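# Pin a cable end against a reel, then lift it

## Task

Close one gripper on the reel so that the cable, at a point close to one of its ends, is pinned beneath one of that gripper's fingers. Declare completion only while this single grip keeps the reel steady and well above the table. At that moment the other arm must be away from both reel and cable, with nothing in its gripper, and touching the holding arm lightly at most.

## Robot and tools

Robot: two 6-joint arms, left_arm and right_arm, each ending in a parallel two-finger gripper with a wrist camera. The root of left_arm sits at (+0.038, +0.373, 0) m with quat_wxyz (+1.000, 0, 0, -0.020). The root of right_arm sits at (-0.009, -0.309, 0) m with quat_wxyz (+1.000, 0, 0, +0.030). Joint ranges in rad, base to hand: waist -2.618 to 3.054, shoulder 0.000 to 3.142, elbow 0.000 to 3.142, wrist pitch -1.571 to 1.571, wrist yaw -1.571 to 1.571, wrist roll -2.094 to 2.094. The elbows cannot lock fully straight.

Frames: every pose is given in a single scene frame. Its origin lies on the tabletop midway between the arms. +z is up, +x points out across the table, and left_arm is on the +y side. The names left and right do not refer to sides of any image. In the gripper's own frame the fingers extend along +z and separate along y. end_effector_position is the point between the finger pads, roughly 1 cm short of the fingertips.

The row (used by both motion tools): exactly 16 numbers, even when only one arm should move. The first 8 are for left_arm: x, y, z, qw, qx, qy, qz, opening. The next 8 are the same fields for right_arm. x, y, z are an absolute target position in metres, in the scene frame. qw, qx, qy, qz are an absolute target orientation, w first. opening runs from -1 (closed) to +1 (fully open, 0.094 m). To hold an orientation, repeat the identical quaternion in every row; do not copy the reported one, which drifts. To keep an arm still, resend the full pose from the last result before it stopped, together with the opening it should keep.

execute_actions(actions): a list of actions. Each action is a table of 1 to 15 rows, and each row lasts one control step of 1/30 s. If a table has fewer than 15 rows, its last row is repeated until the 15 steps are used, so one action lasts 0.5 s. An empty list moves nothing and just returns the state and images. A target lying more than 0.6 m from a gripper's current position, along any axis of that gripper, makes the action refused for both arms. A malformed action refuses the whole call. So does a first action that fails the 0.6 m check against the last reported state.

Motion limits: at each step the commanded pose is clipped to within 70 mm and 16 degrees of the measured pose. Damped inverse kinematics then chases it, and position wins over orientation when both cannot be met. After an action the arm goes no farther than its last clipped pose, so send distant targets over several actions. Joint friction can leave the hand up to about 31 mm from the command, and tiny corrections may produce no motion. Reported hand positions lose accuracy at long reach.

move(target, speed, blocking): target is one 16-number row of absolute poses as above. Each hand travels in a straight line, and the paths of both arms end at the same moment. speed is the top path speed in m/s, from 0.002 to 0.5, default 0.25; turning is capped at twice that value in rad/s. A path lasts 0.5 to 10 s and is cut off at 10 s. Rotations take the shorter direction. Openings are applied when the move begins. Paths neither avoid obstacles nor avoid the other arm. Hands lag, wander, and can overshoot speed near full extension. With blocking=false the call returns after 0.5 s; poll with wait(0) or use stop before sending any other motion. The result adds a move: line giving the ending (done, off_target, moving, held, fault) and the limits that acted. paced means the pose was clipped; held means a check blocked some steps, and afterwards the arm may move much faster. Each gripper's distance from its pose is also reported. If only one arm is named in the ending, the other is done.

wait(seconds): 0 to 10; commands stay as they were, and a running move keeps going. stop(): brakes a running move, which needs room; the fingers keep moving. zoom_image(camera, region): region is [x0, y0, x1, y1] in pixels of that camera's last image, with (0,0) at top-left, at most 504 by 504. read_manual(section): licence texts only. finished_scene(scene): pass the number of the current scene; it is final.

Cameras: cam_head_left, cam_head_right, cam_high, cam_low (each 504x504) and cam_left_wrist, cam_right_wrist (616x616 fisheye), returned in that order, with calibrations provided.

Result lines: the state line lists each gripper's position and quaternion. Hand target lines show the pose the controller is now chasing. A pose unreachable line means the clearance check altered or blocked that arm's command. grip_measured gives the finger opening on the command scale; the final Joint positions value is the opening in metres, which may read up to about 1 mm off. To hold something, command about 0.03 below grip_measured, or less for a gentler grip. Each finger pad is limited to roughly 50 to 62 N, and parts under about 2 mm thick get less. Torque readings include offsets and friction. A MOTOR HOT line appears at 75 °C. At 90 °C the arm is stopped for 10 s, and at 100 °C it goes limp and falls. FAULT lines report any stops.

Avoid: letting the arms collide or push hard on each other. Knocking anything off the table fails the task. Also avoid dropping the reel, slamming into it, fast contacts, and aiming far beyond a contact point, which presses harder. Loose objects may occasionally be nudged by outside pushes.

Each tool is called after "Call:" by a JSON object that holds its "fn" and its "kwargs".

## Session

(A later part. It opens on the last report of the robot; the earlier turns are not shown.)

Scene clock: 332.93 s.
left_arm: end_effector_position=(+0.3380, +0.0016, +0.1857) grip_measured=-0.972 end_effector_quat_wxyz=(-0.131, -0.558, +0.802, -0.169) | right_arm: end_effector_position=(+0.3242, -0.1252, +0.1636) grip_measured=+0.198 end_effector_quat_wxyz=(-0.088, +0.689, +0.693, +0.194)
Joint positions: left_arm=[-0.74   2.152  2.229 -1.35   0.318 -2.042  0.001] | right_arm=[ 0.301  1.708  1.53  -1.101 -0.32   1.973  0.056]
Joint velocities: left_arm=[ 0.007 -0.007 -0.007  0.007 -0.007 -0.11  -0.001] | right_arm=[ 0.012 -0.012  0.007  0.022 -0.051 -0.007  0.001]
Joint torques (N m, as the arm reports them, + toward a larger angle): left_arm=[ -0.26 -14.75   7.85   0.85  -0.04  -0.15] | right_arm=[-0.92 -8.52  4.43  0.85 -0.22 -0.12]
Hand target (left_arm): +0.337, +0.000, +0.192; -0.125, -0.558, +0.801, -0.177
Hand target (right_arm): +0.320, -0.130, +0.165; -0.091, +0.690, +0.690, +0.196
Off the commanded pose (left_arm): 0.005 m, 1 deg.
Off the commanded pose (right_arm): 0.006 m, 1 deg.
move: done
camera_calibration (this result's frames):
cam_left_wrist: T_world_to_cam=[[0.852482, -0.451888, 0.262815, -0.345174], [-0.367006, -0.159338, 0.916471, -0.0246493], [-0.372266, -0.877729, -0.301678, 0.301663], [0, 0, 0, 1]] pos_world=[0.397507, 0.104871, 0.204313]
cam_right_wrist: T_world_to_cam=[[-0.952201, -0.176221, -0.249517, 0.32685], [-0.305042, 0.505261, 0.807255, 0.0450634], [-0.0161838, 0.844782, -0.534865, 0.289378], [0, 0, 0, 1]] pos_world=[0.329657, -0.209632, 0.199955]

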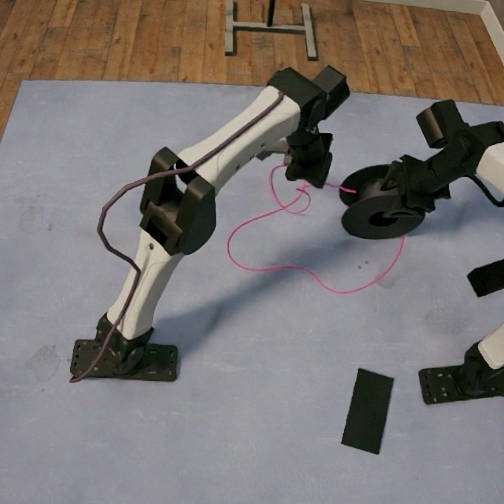

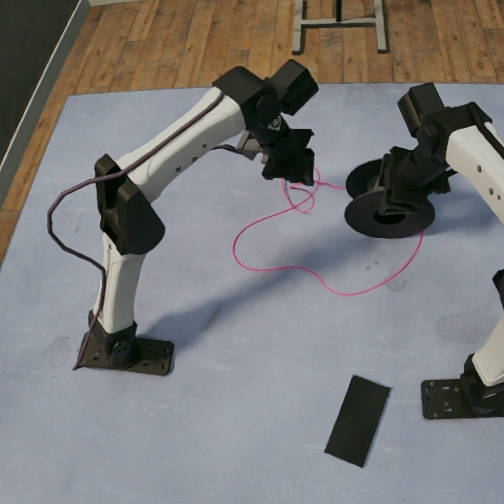

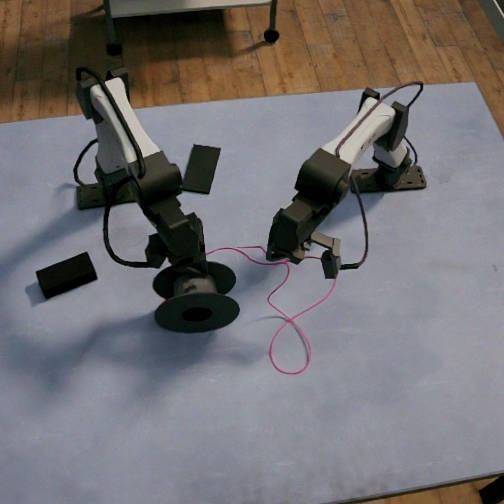

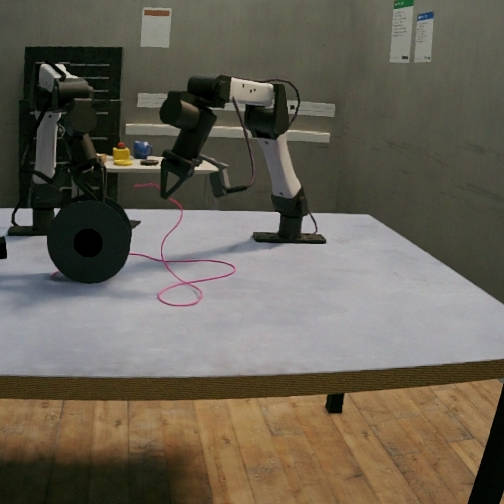

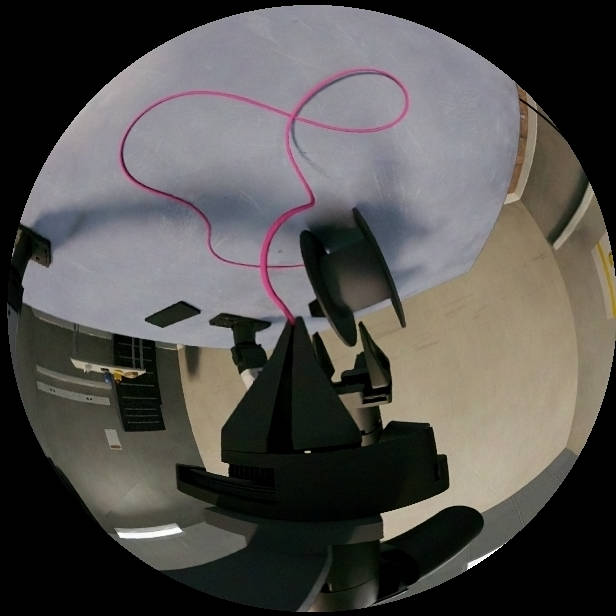

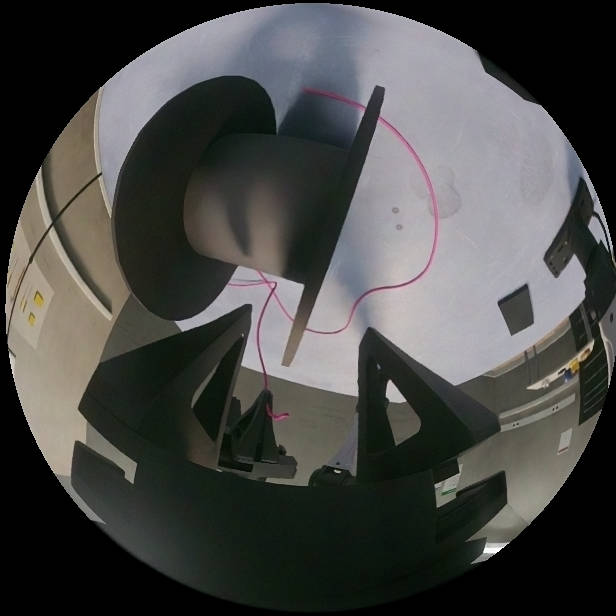

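Call:
{"fn": "move", "kwargs": {"target": [0.37,-0.02,0.15,0.124,0.56,-0.80,0.177,-1,0.335,-0.125,0.145,-0.091,0.691,0.691,0.196,0.3], "speed": 0.05}}

Call:
{"fn": "move", "kwargs": {"target": [0.362,-0.065,0.15,0.124,0.56,-0.80,0.177,-1,0.335,-0.125,0.145,-0.091,0.691,0.691,0.196,0.3], "speed": 0.05}}

Scene clock: 342.27 s.
left_arm: end_effector_position=(+0.3610, -0.0210, +0.1549) grip_measured=-0.972 end_effector_quat_wxyz=(-0.130, -0.557, +0.801, -0.176) | right_arm: end_effector_position=(+0.3330, -0.1218, +0.1516) grip_measured=+0.298 end_effector_quat_wxyz=(-0.087, +0.688, +0.693, +0.197)
Joint positions: left_arm=[-0.74   2.27   2.292 -1.28   0.317 -2.045  0.001] | right_arm=[ 0.301  1.737  1.514 -1.049 -0.32   1.973  0.061]
Joint velocities: left_arm=[-0.007  0.002  0.022  0.037  0.022  0.007 -0.001] | right_arm=[-0.017  0.002  0.007 -0.037 -0.007 -0.022 -0.001]
Joint torques (N m, as the arm reports them, + toward a larger angle): left_arm=[  0.92 -12.67   9.15   0.87  -0.01   0.05] | right_arm=[-0.98 -6.64  4.75  1.03 -0.22 -0.13]
Hand target (left_arm): +0.370, -0.020, +0.150; -0.124, -0.560, +0.800, -0.177
Hand target (right_arm): +0.335, -0.125, +0.145; -0.091, +0.690, +0.691, +0.196
Off the commanded pose (left_arm): 0.010 m, 1 deg.
Off the commanded pose (right_arm): 0.008 m, 1 deg.
move: done
camera_calibration (this result's frames):
cam_left_wrist: T_world_to_cam=[[0.850987, -0.446969, 0.275753, -0.368278], [-0.375721, -0.151267, 0.914304, 0.0121317], [-0.366953, -0.881667, -0.296662, 0.278338], [0, 0, 0, 1]] pos_world=[0.420095, 0.0826278, 0.173034]
cam_right_wrist: T_world_to_cam=[[-0.9504, -0.175937, -0.256489, 0.333363], [-0.310761, 0.502825, 0.806594, 0.0573929], [-0.0129406, 0.846294, -0.532559, 0.279013], [0, 0, 0, 1]] pos_world=[0.338274, -0.206335, 0.187802]

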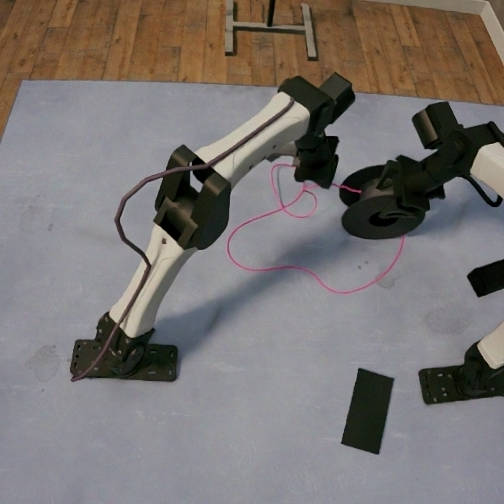

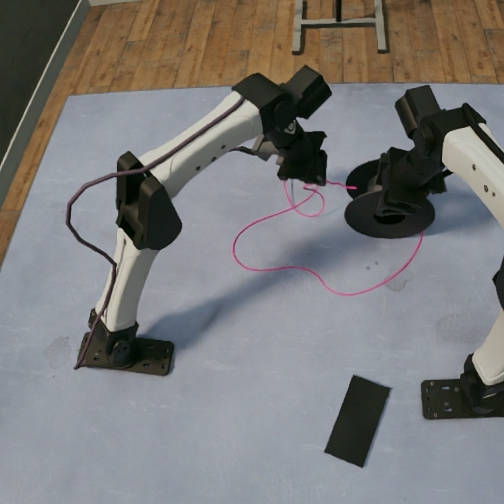

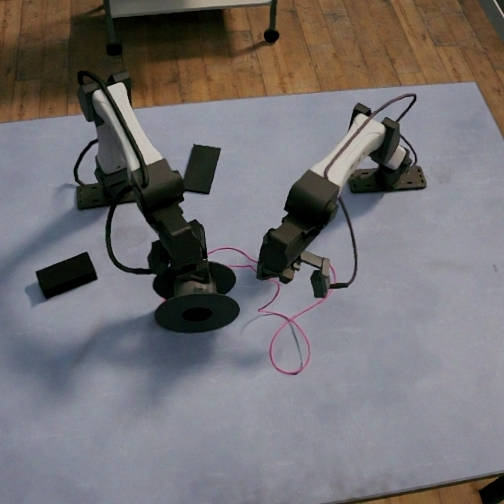

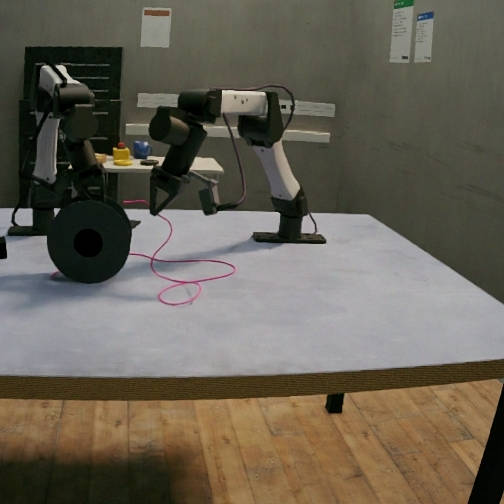

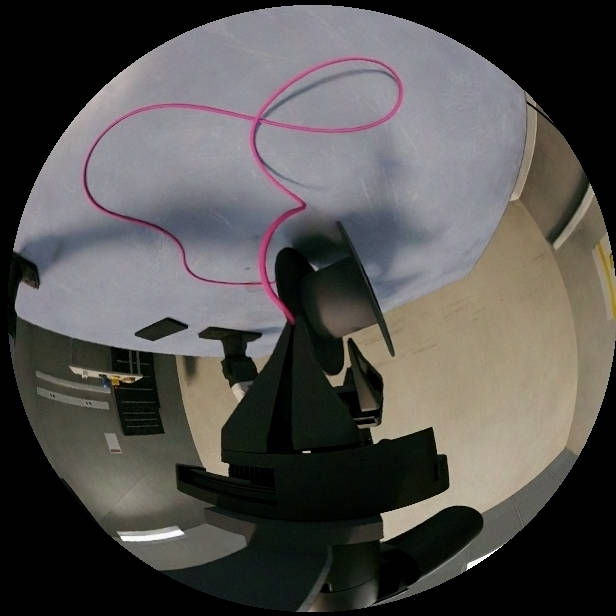

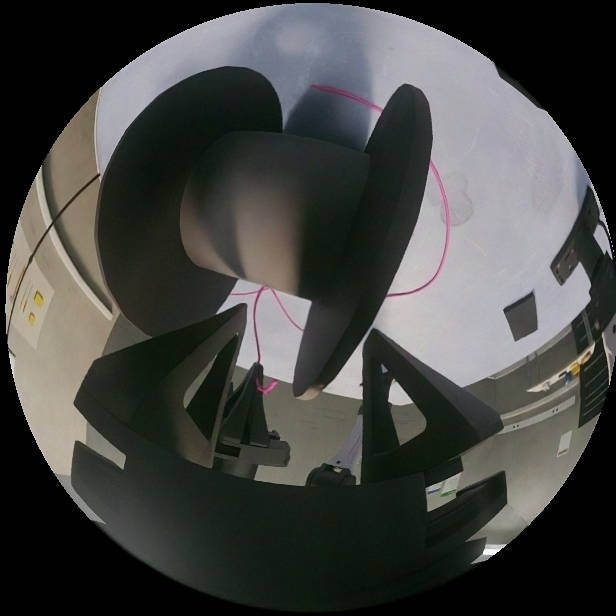

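Scene clock: 343.67 s.
left_arm: end_effector_position=(+0.3631, -0.0647, +0.1599) grip_measured=-0.972 end_effector_quat_wxyz=(-0.129, -0.543, +0.807, -0.194) | right_arm: end_effector_position=(+0.3332, -0.1218, +0.1517) grip_measured=+0.298 end_effector_quat_wxyz=(-0.087, +0.688, +0.693, +0.198)
Joint positions: left_arm=[-0.798  2.5    2.713 -1.422  0.306 -2.078  0.001] | right_arm=[ 0.301  1.737  1.514 -1.048 -0.32   1.973  0.061]
Joint velocities: left_arm=[ 0.007  0.017  0.046 -0.066 -0.007 -0.022 -0.001] | right_arm=[ 0.002 -0.027 -0.007  0.066 -0.022 -0.095 -0.   ]
Joint torques (N m, as the arm reports them, + toward a larger angle): left_arm=[ -0.18 -13.75   8.64   0.82  -0.04  -0.14] | right_arm=[-1.02 -6.62  4.8   1.04 -0.23 -0.13]
Hand target (left_arm): +0.361, -0.064, +0.150; -0.126, -0.548, +0.807, -0.179
Hand target (right_arm): +0.335, -0.125, +0.145; -0.091, +0.690, +0.690, +0.196
Off the commanded pose (left_arm): 0.010 m, 3 deg.
Off the commanded pose (right_arm): 0.008 m, 1 deg.
joint sent to its limit (left arm) — the command would take joint 6 (wrist roll) past its lower limit, so that joint was sent only as far as its limit.
move: off_target (left_arm)
camera_calibration (this result's frames):
cam_left_wrist: T_world_to_cam=[[0.831376, -0.45919, 0.312985, -0.390606], [-0.404702, -0.114324, 0.907274, 0.0157595], [-0.38083, -0.880951, -0.280881, 0.244642], [0, 0, 0, 1]] pos_world=[0.424285, 0.0379566, 0.176671]
cam_right_wrist: T_world_to_cam=[[-0.950217, -0.175867, -0.257214, 0.333598], [-0.311337, 0.502608, 0.806508, 0.0575479], [-0.0125606, 0.846437, -0.53234, 0.278849], [0, 0, 0, 1]] pos_world=[0.33841, -0.206284, 0.187836]

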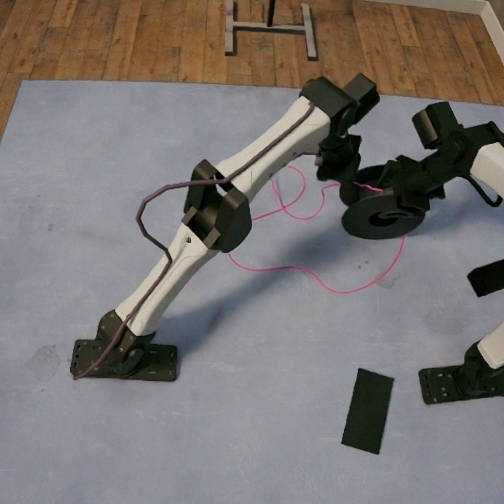

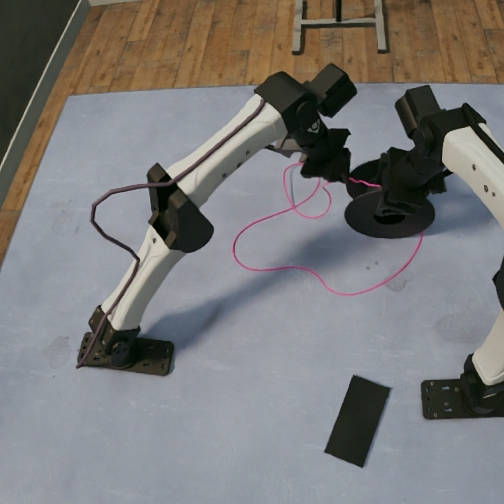

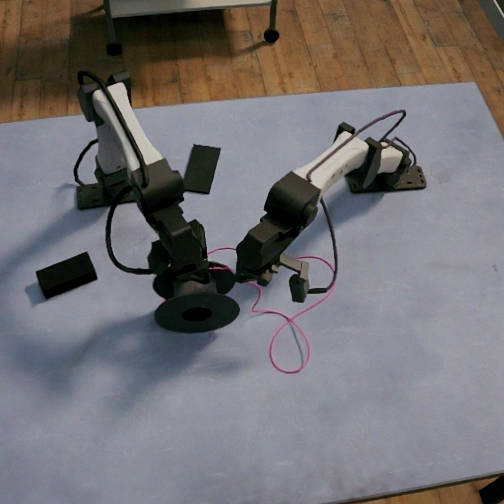

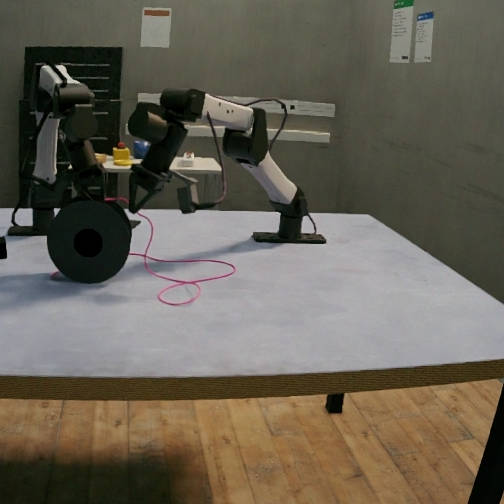

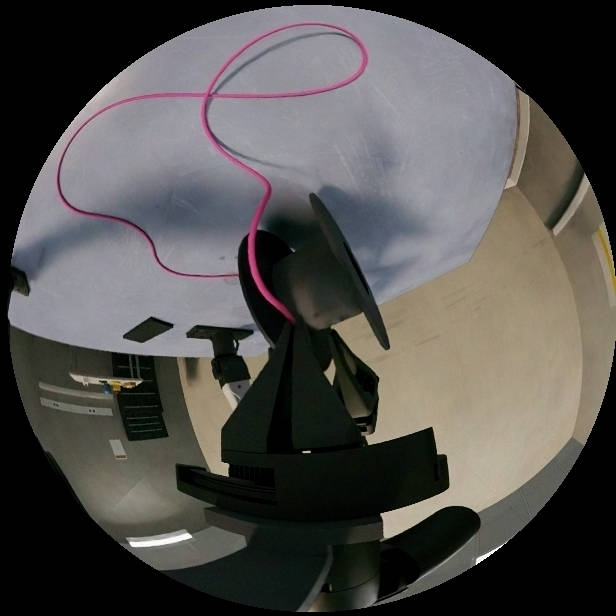

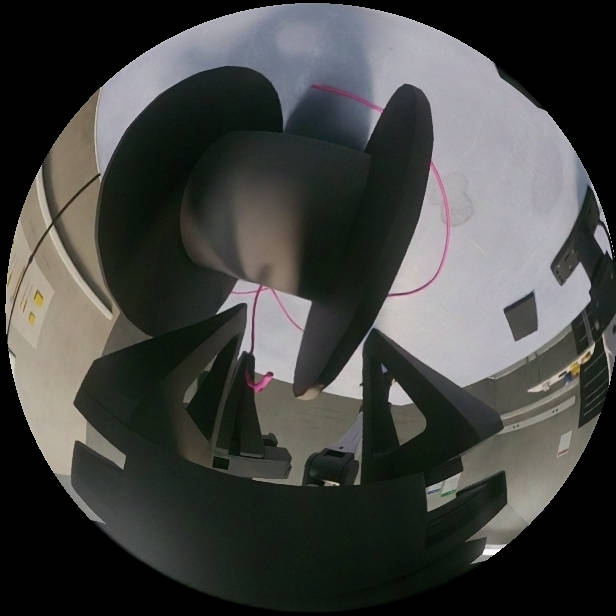

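Call:
{"fn": "move", "kwargs": {"target": [0.345,-0.065,0.128,0.124,0.56,-0.80,0.177,-1,0.335,-0.092,0.135,-0.091,0.691,0.691,0.196,0.3], "speed": 0.03}}

Call:
{"fn": "zoom_image", "kwargs": {"camera": "cam_right_wrist", "region": [150,200,450,450]}}

Scene clock: 351.03 s.
left_arm: end_effector_position=(+0.3491, -0.0660, +0.1304) grip_measured=-0.972 end_effector_quat_wxyz=(-0.133, -0.538, +0.814, -0.177) | right_arm: end_effector_position=(+0.3360, -0.0961, +0.1406) grip_measured=+0.298 end_effector_quat_wxyz=(-0.091, +0.692, +0.688, +0.200)
Joint positions: left_arm=[-0.819  2.396  2.407 -1.252  0.306 -2.078  0.001] | right_arm=[ 0.364  1.777  1.514 -0.985 -0.308  2.052  0.061]
Joint velocities: left_arm=[-0.007  0.002 -0.007  0.066  0.022 -0.007  0.   ] | right_arm=[ 0.007  0.002  0.017 -0.022  0.022  0.022 -0.   ]
Joint torques (N m, as the arm reports them, + toward a larger angle): left_arm=[ -0.29 -16.76   5.99   0.93  -0.05  -0.13] | right_arm=[ 1.19 -6.95  5.28  1.08 -0.08 -0.05]
Hand target (left_arm): +0.345, -0.065, +0.128; -0.129, -0.540, +0.814, -0.172
Hand target (right_arm): +0.335, -0.092, +0.135; -0.091, +0.690, +0.690, +0.196
Off the commanded pose (left_arm): 0.005 m, 3 deg.
Off the commanded pose (right_arm): 0.007 m, 1 deg.
joint sent to its limit (left arm) — the command would take joint 6 (wrist roll) past its lower limit, so that joint was sent only as far as its limit.
move: off_target (left_arm)
camera_calibration (this result's frames):
cam_left_wrist: T_world_to_cam=[[0.827736, -0.484177, 0.283593, -0.366839], [-0.388002, -0.128778, 0.912618, 0.0292173], [-0.405348, -0.865441, -0.294456, 0.241215], [0, 0, 0, 1]] pos_world=[0.412758, 0.0349048, 0.148396]
cam_right_wrist: T_world_to_cam=[[-0.953818, -0.161259, -0.25343, 0.340037], [-0.300346, 0.498418, 0.813248, 0.0493629], [-0.00482983, 0.851807, -0.523834, 0.24803], [0, 0, 0, 1]] pos_world=[0.340358, -0.181043, 0.175958]

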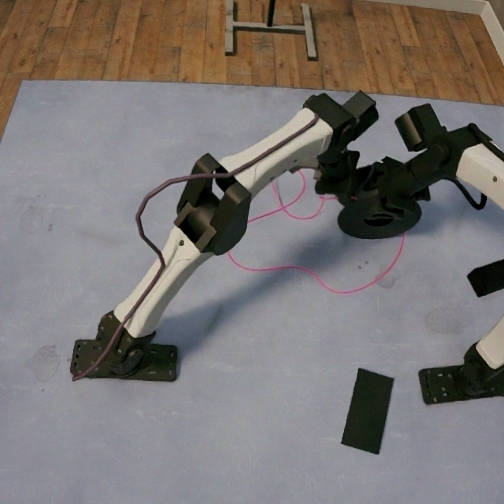

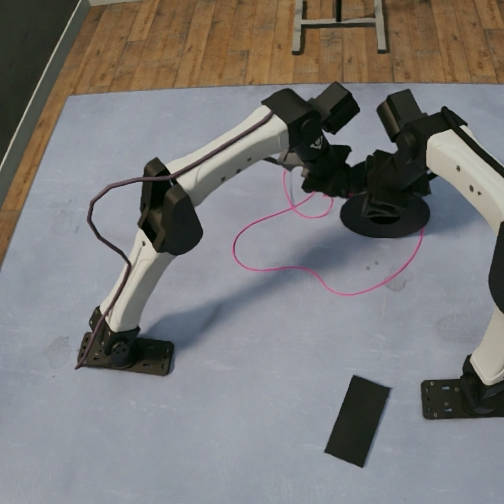

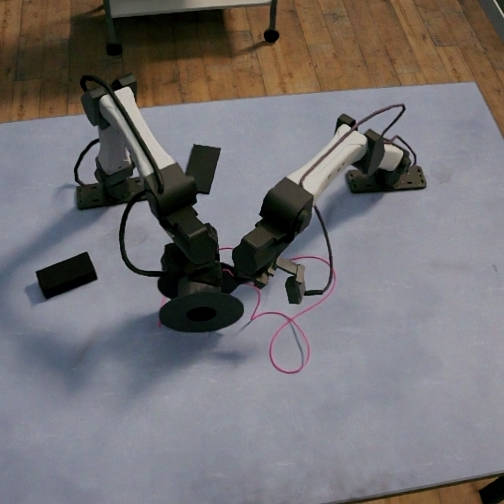

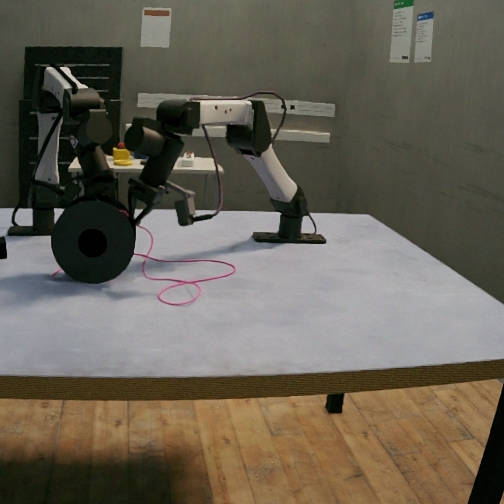

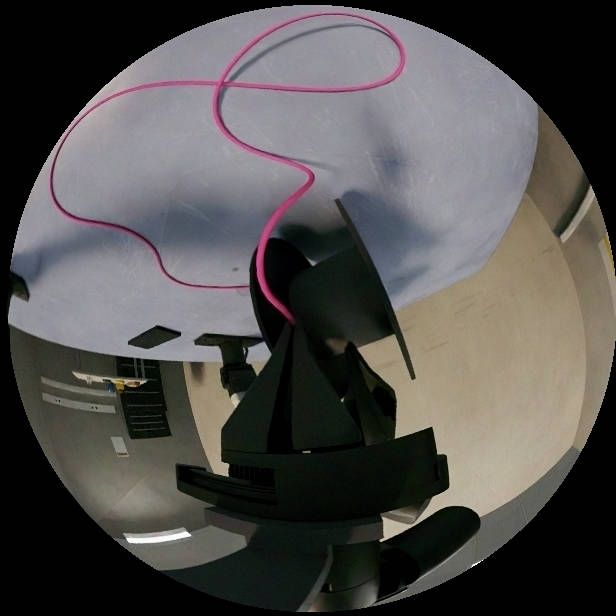

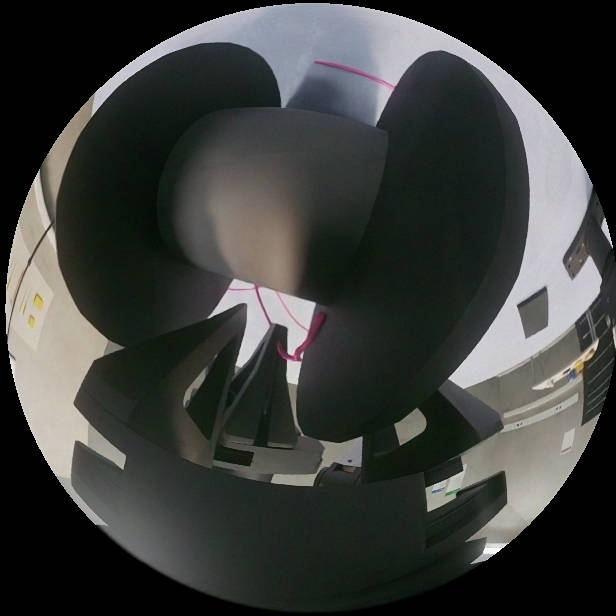

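Region (150, 200, 450, 450) of cam_right_wrist's 616x616 image, scaled by 1.680, with more detail than that image has.

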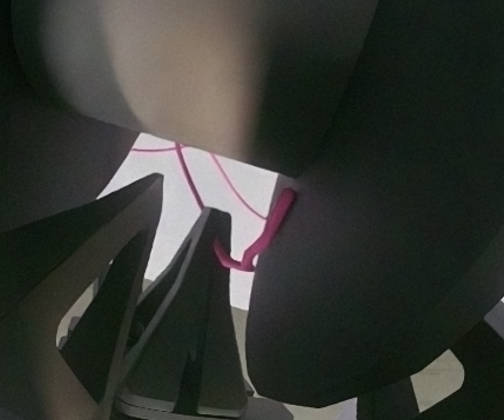

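Good depth now. Close.

Call:
{"fn": "move", "kwargs": {"target": [0.345,-0.065,0.134,0.124,0.56,-0.80,0.177,-1,0.33,-0.092,0.135,-0.091,0.691,0.691,0.196,-1], "speed": 0.03}}

Call:
{"fn": "zoom_image", "kwargs": {"camera": "cam_right_wrist", "region": [150,200,450,450]}}

Scene clock: 356.63 s.
left_arm: end_effector_position=(+0.3500, -0.0649, +0.1297) grip_measured=-0.972 end_effector_quat_wxyz=(-0.128, -0.539, +0.814, -0.176) | right_arm: end_effector_position=(+0.3351, -0.0953, +0.1394) grip_measured=-0.913 end_effector_quat_wxyz=(-0.090, +0.694, +0.687, +0.198)
Joint positions: left_arm=[-0.819  2.396  2.407 -1.253  0.296 -2.079  0.001] | right_arm=[ 0.368  1.777  1.51  -0.982 -0.304  2.058  0.004]
Joint velocities: left_arm=[-0.017 -0.007 -0.007  0.007 -0.022  0.066 -0.001] | right_arm=[-0.017 -0.007  0.007  0.007 -0.007 -0.081  0.   ]
Joint torques (N m, as the arm reports them, + toward a larger angle): left_arm=[ -0.38 -16.78   7.81   0.79   0.07  -0.13] | right_arm=[ 1.45 -8.09  4.17  1.09 -0.07 -0.05]
Hand target (left_arm): +0.345, -0.065, +0.134; -0.128, -0.540, +0.814, -0.174
Hand target (right_arm): +0.330, -0.092, +0.135; -0.091, +0.690, +0.690, +0.196
Off the commanded pose (left_arm): 0.007 m, 3 deg.
Off the commanded pose (right_arm): 0.008 m, 1 deg.
joint sent to its limit (left arm) — the command would take joint 6 (wrist roll) past its lower limit, so that joint was sent only as far as its limit.
move: off_target (left_arm)
camera_calibration (this result's frames):
cam_left_wrist: T_world_to_cam=[[0.827794, -0.483343, 0.284844, -0.367054], [-0.392801, -0.136806, 0.909391, 0.0319339], [-0.400579, -0.864676, -0.303105, 0.241825], [0, 0, 0, 1]] pos_world=[0.413259, 0.036056, 0.148811]
cam_right_wrist: T_world_to_cam=[[-0.954911, -0.158872, -0.25081, 0.339283], [-0.296876, 0.501602, 0.812564, 0.0489613], [-0.00328759, 0.850385, -0.52615, 0.246381], [0, 0, 0, 1]] pos_world=[0.33933, -0.180175, 0.174944]

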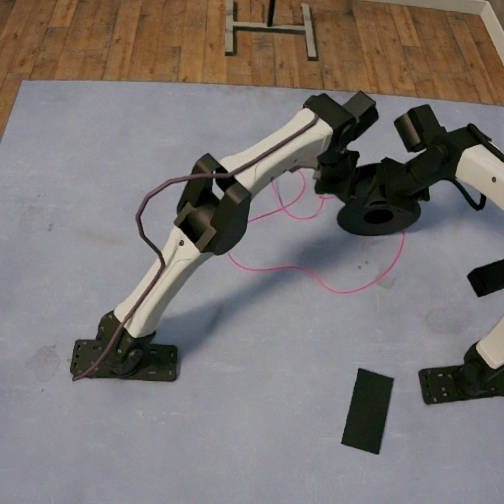

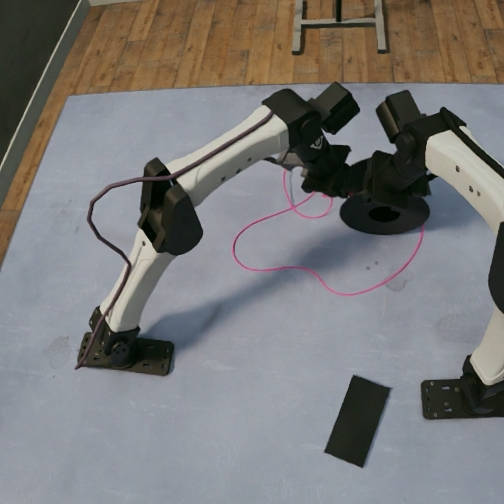

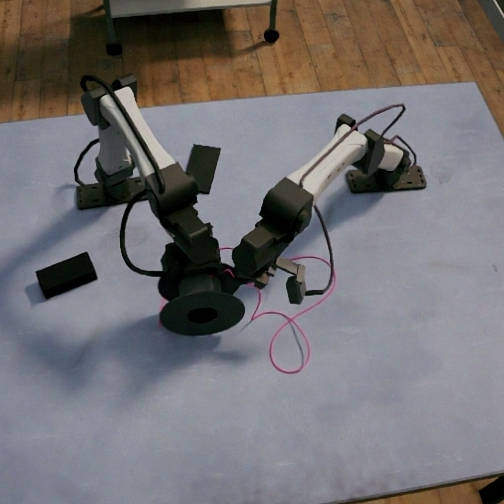

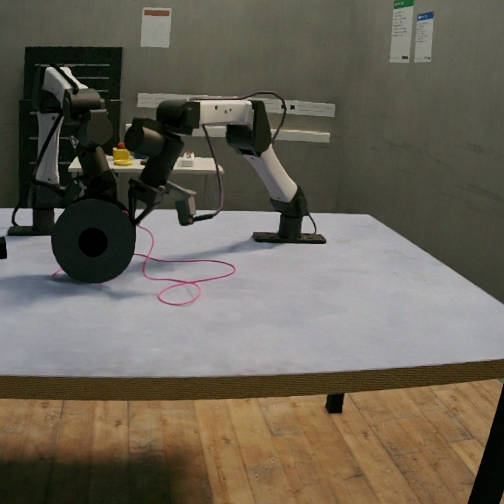

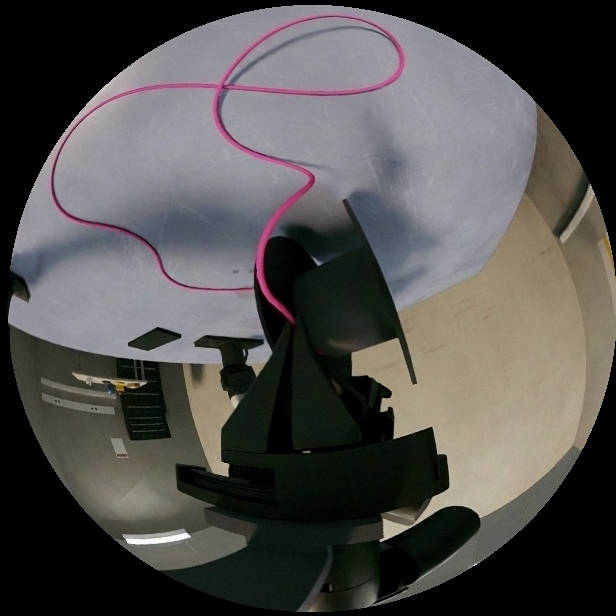

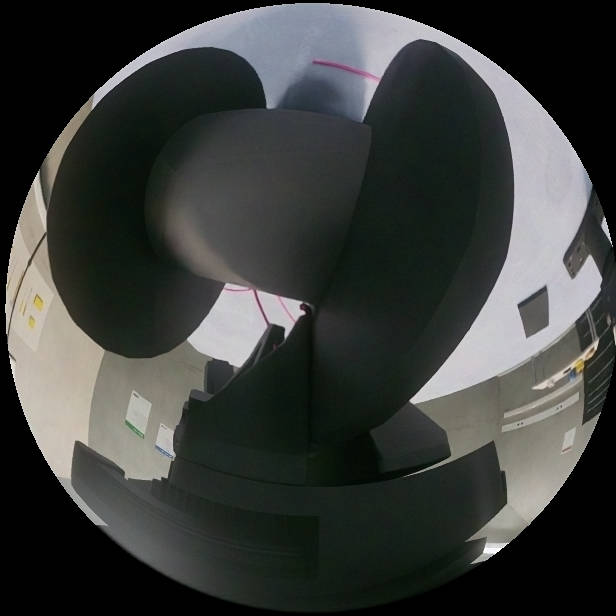

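Region (150, 200, 450, 450) of cam_right_wrist's 616x616 image, scaled by 1.680, with more detail than that image has.

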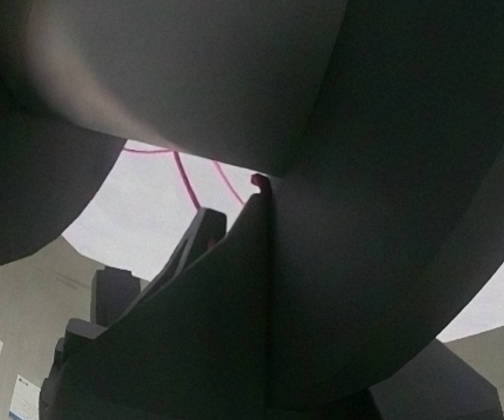

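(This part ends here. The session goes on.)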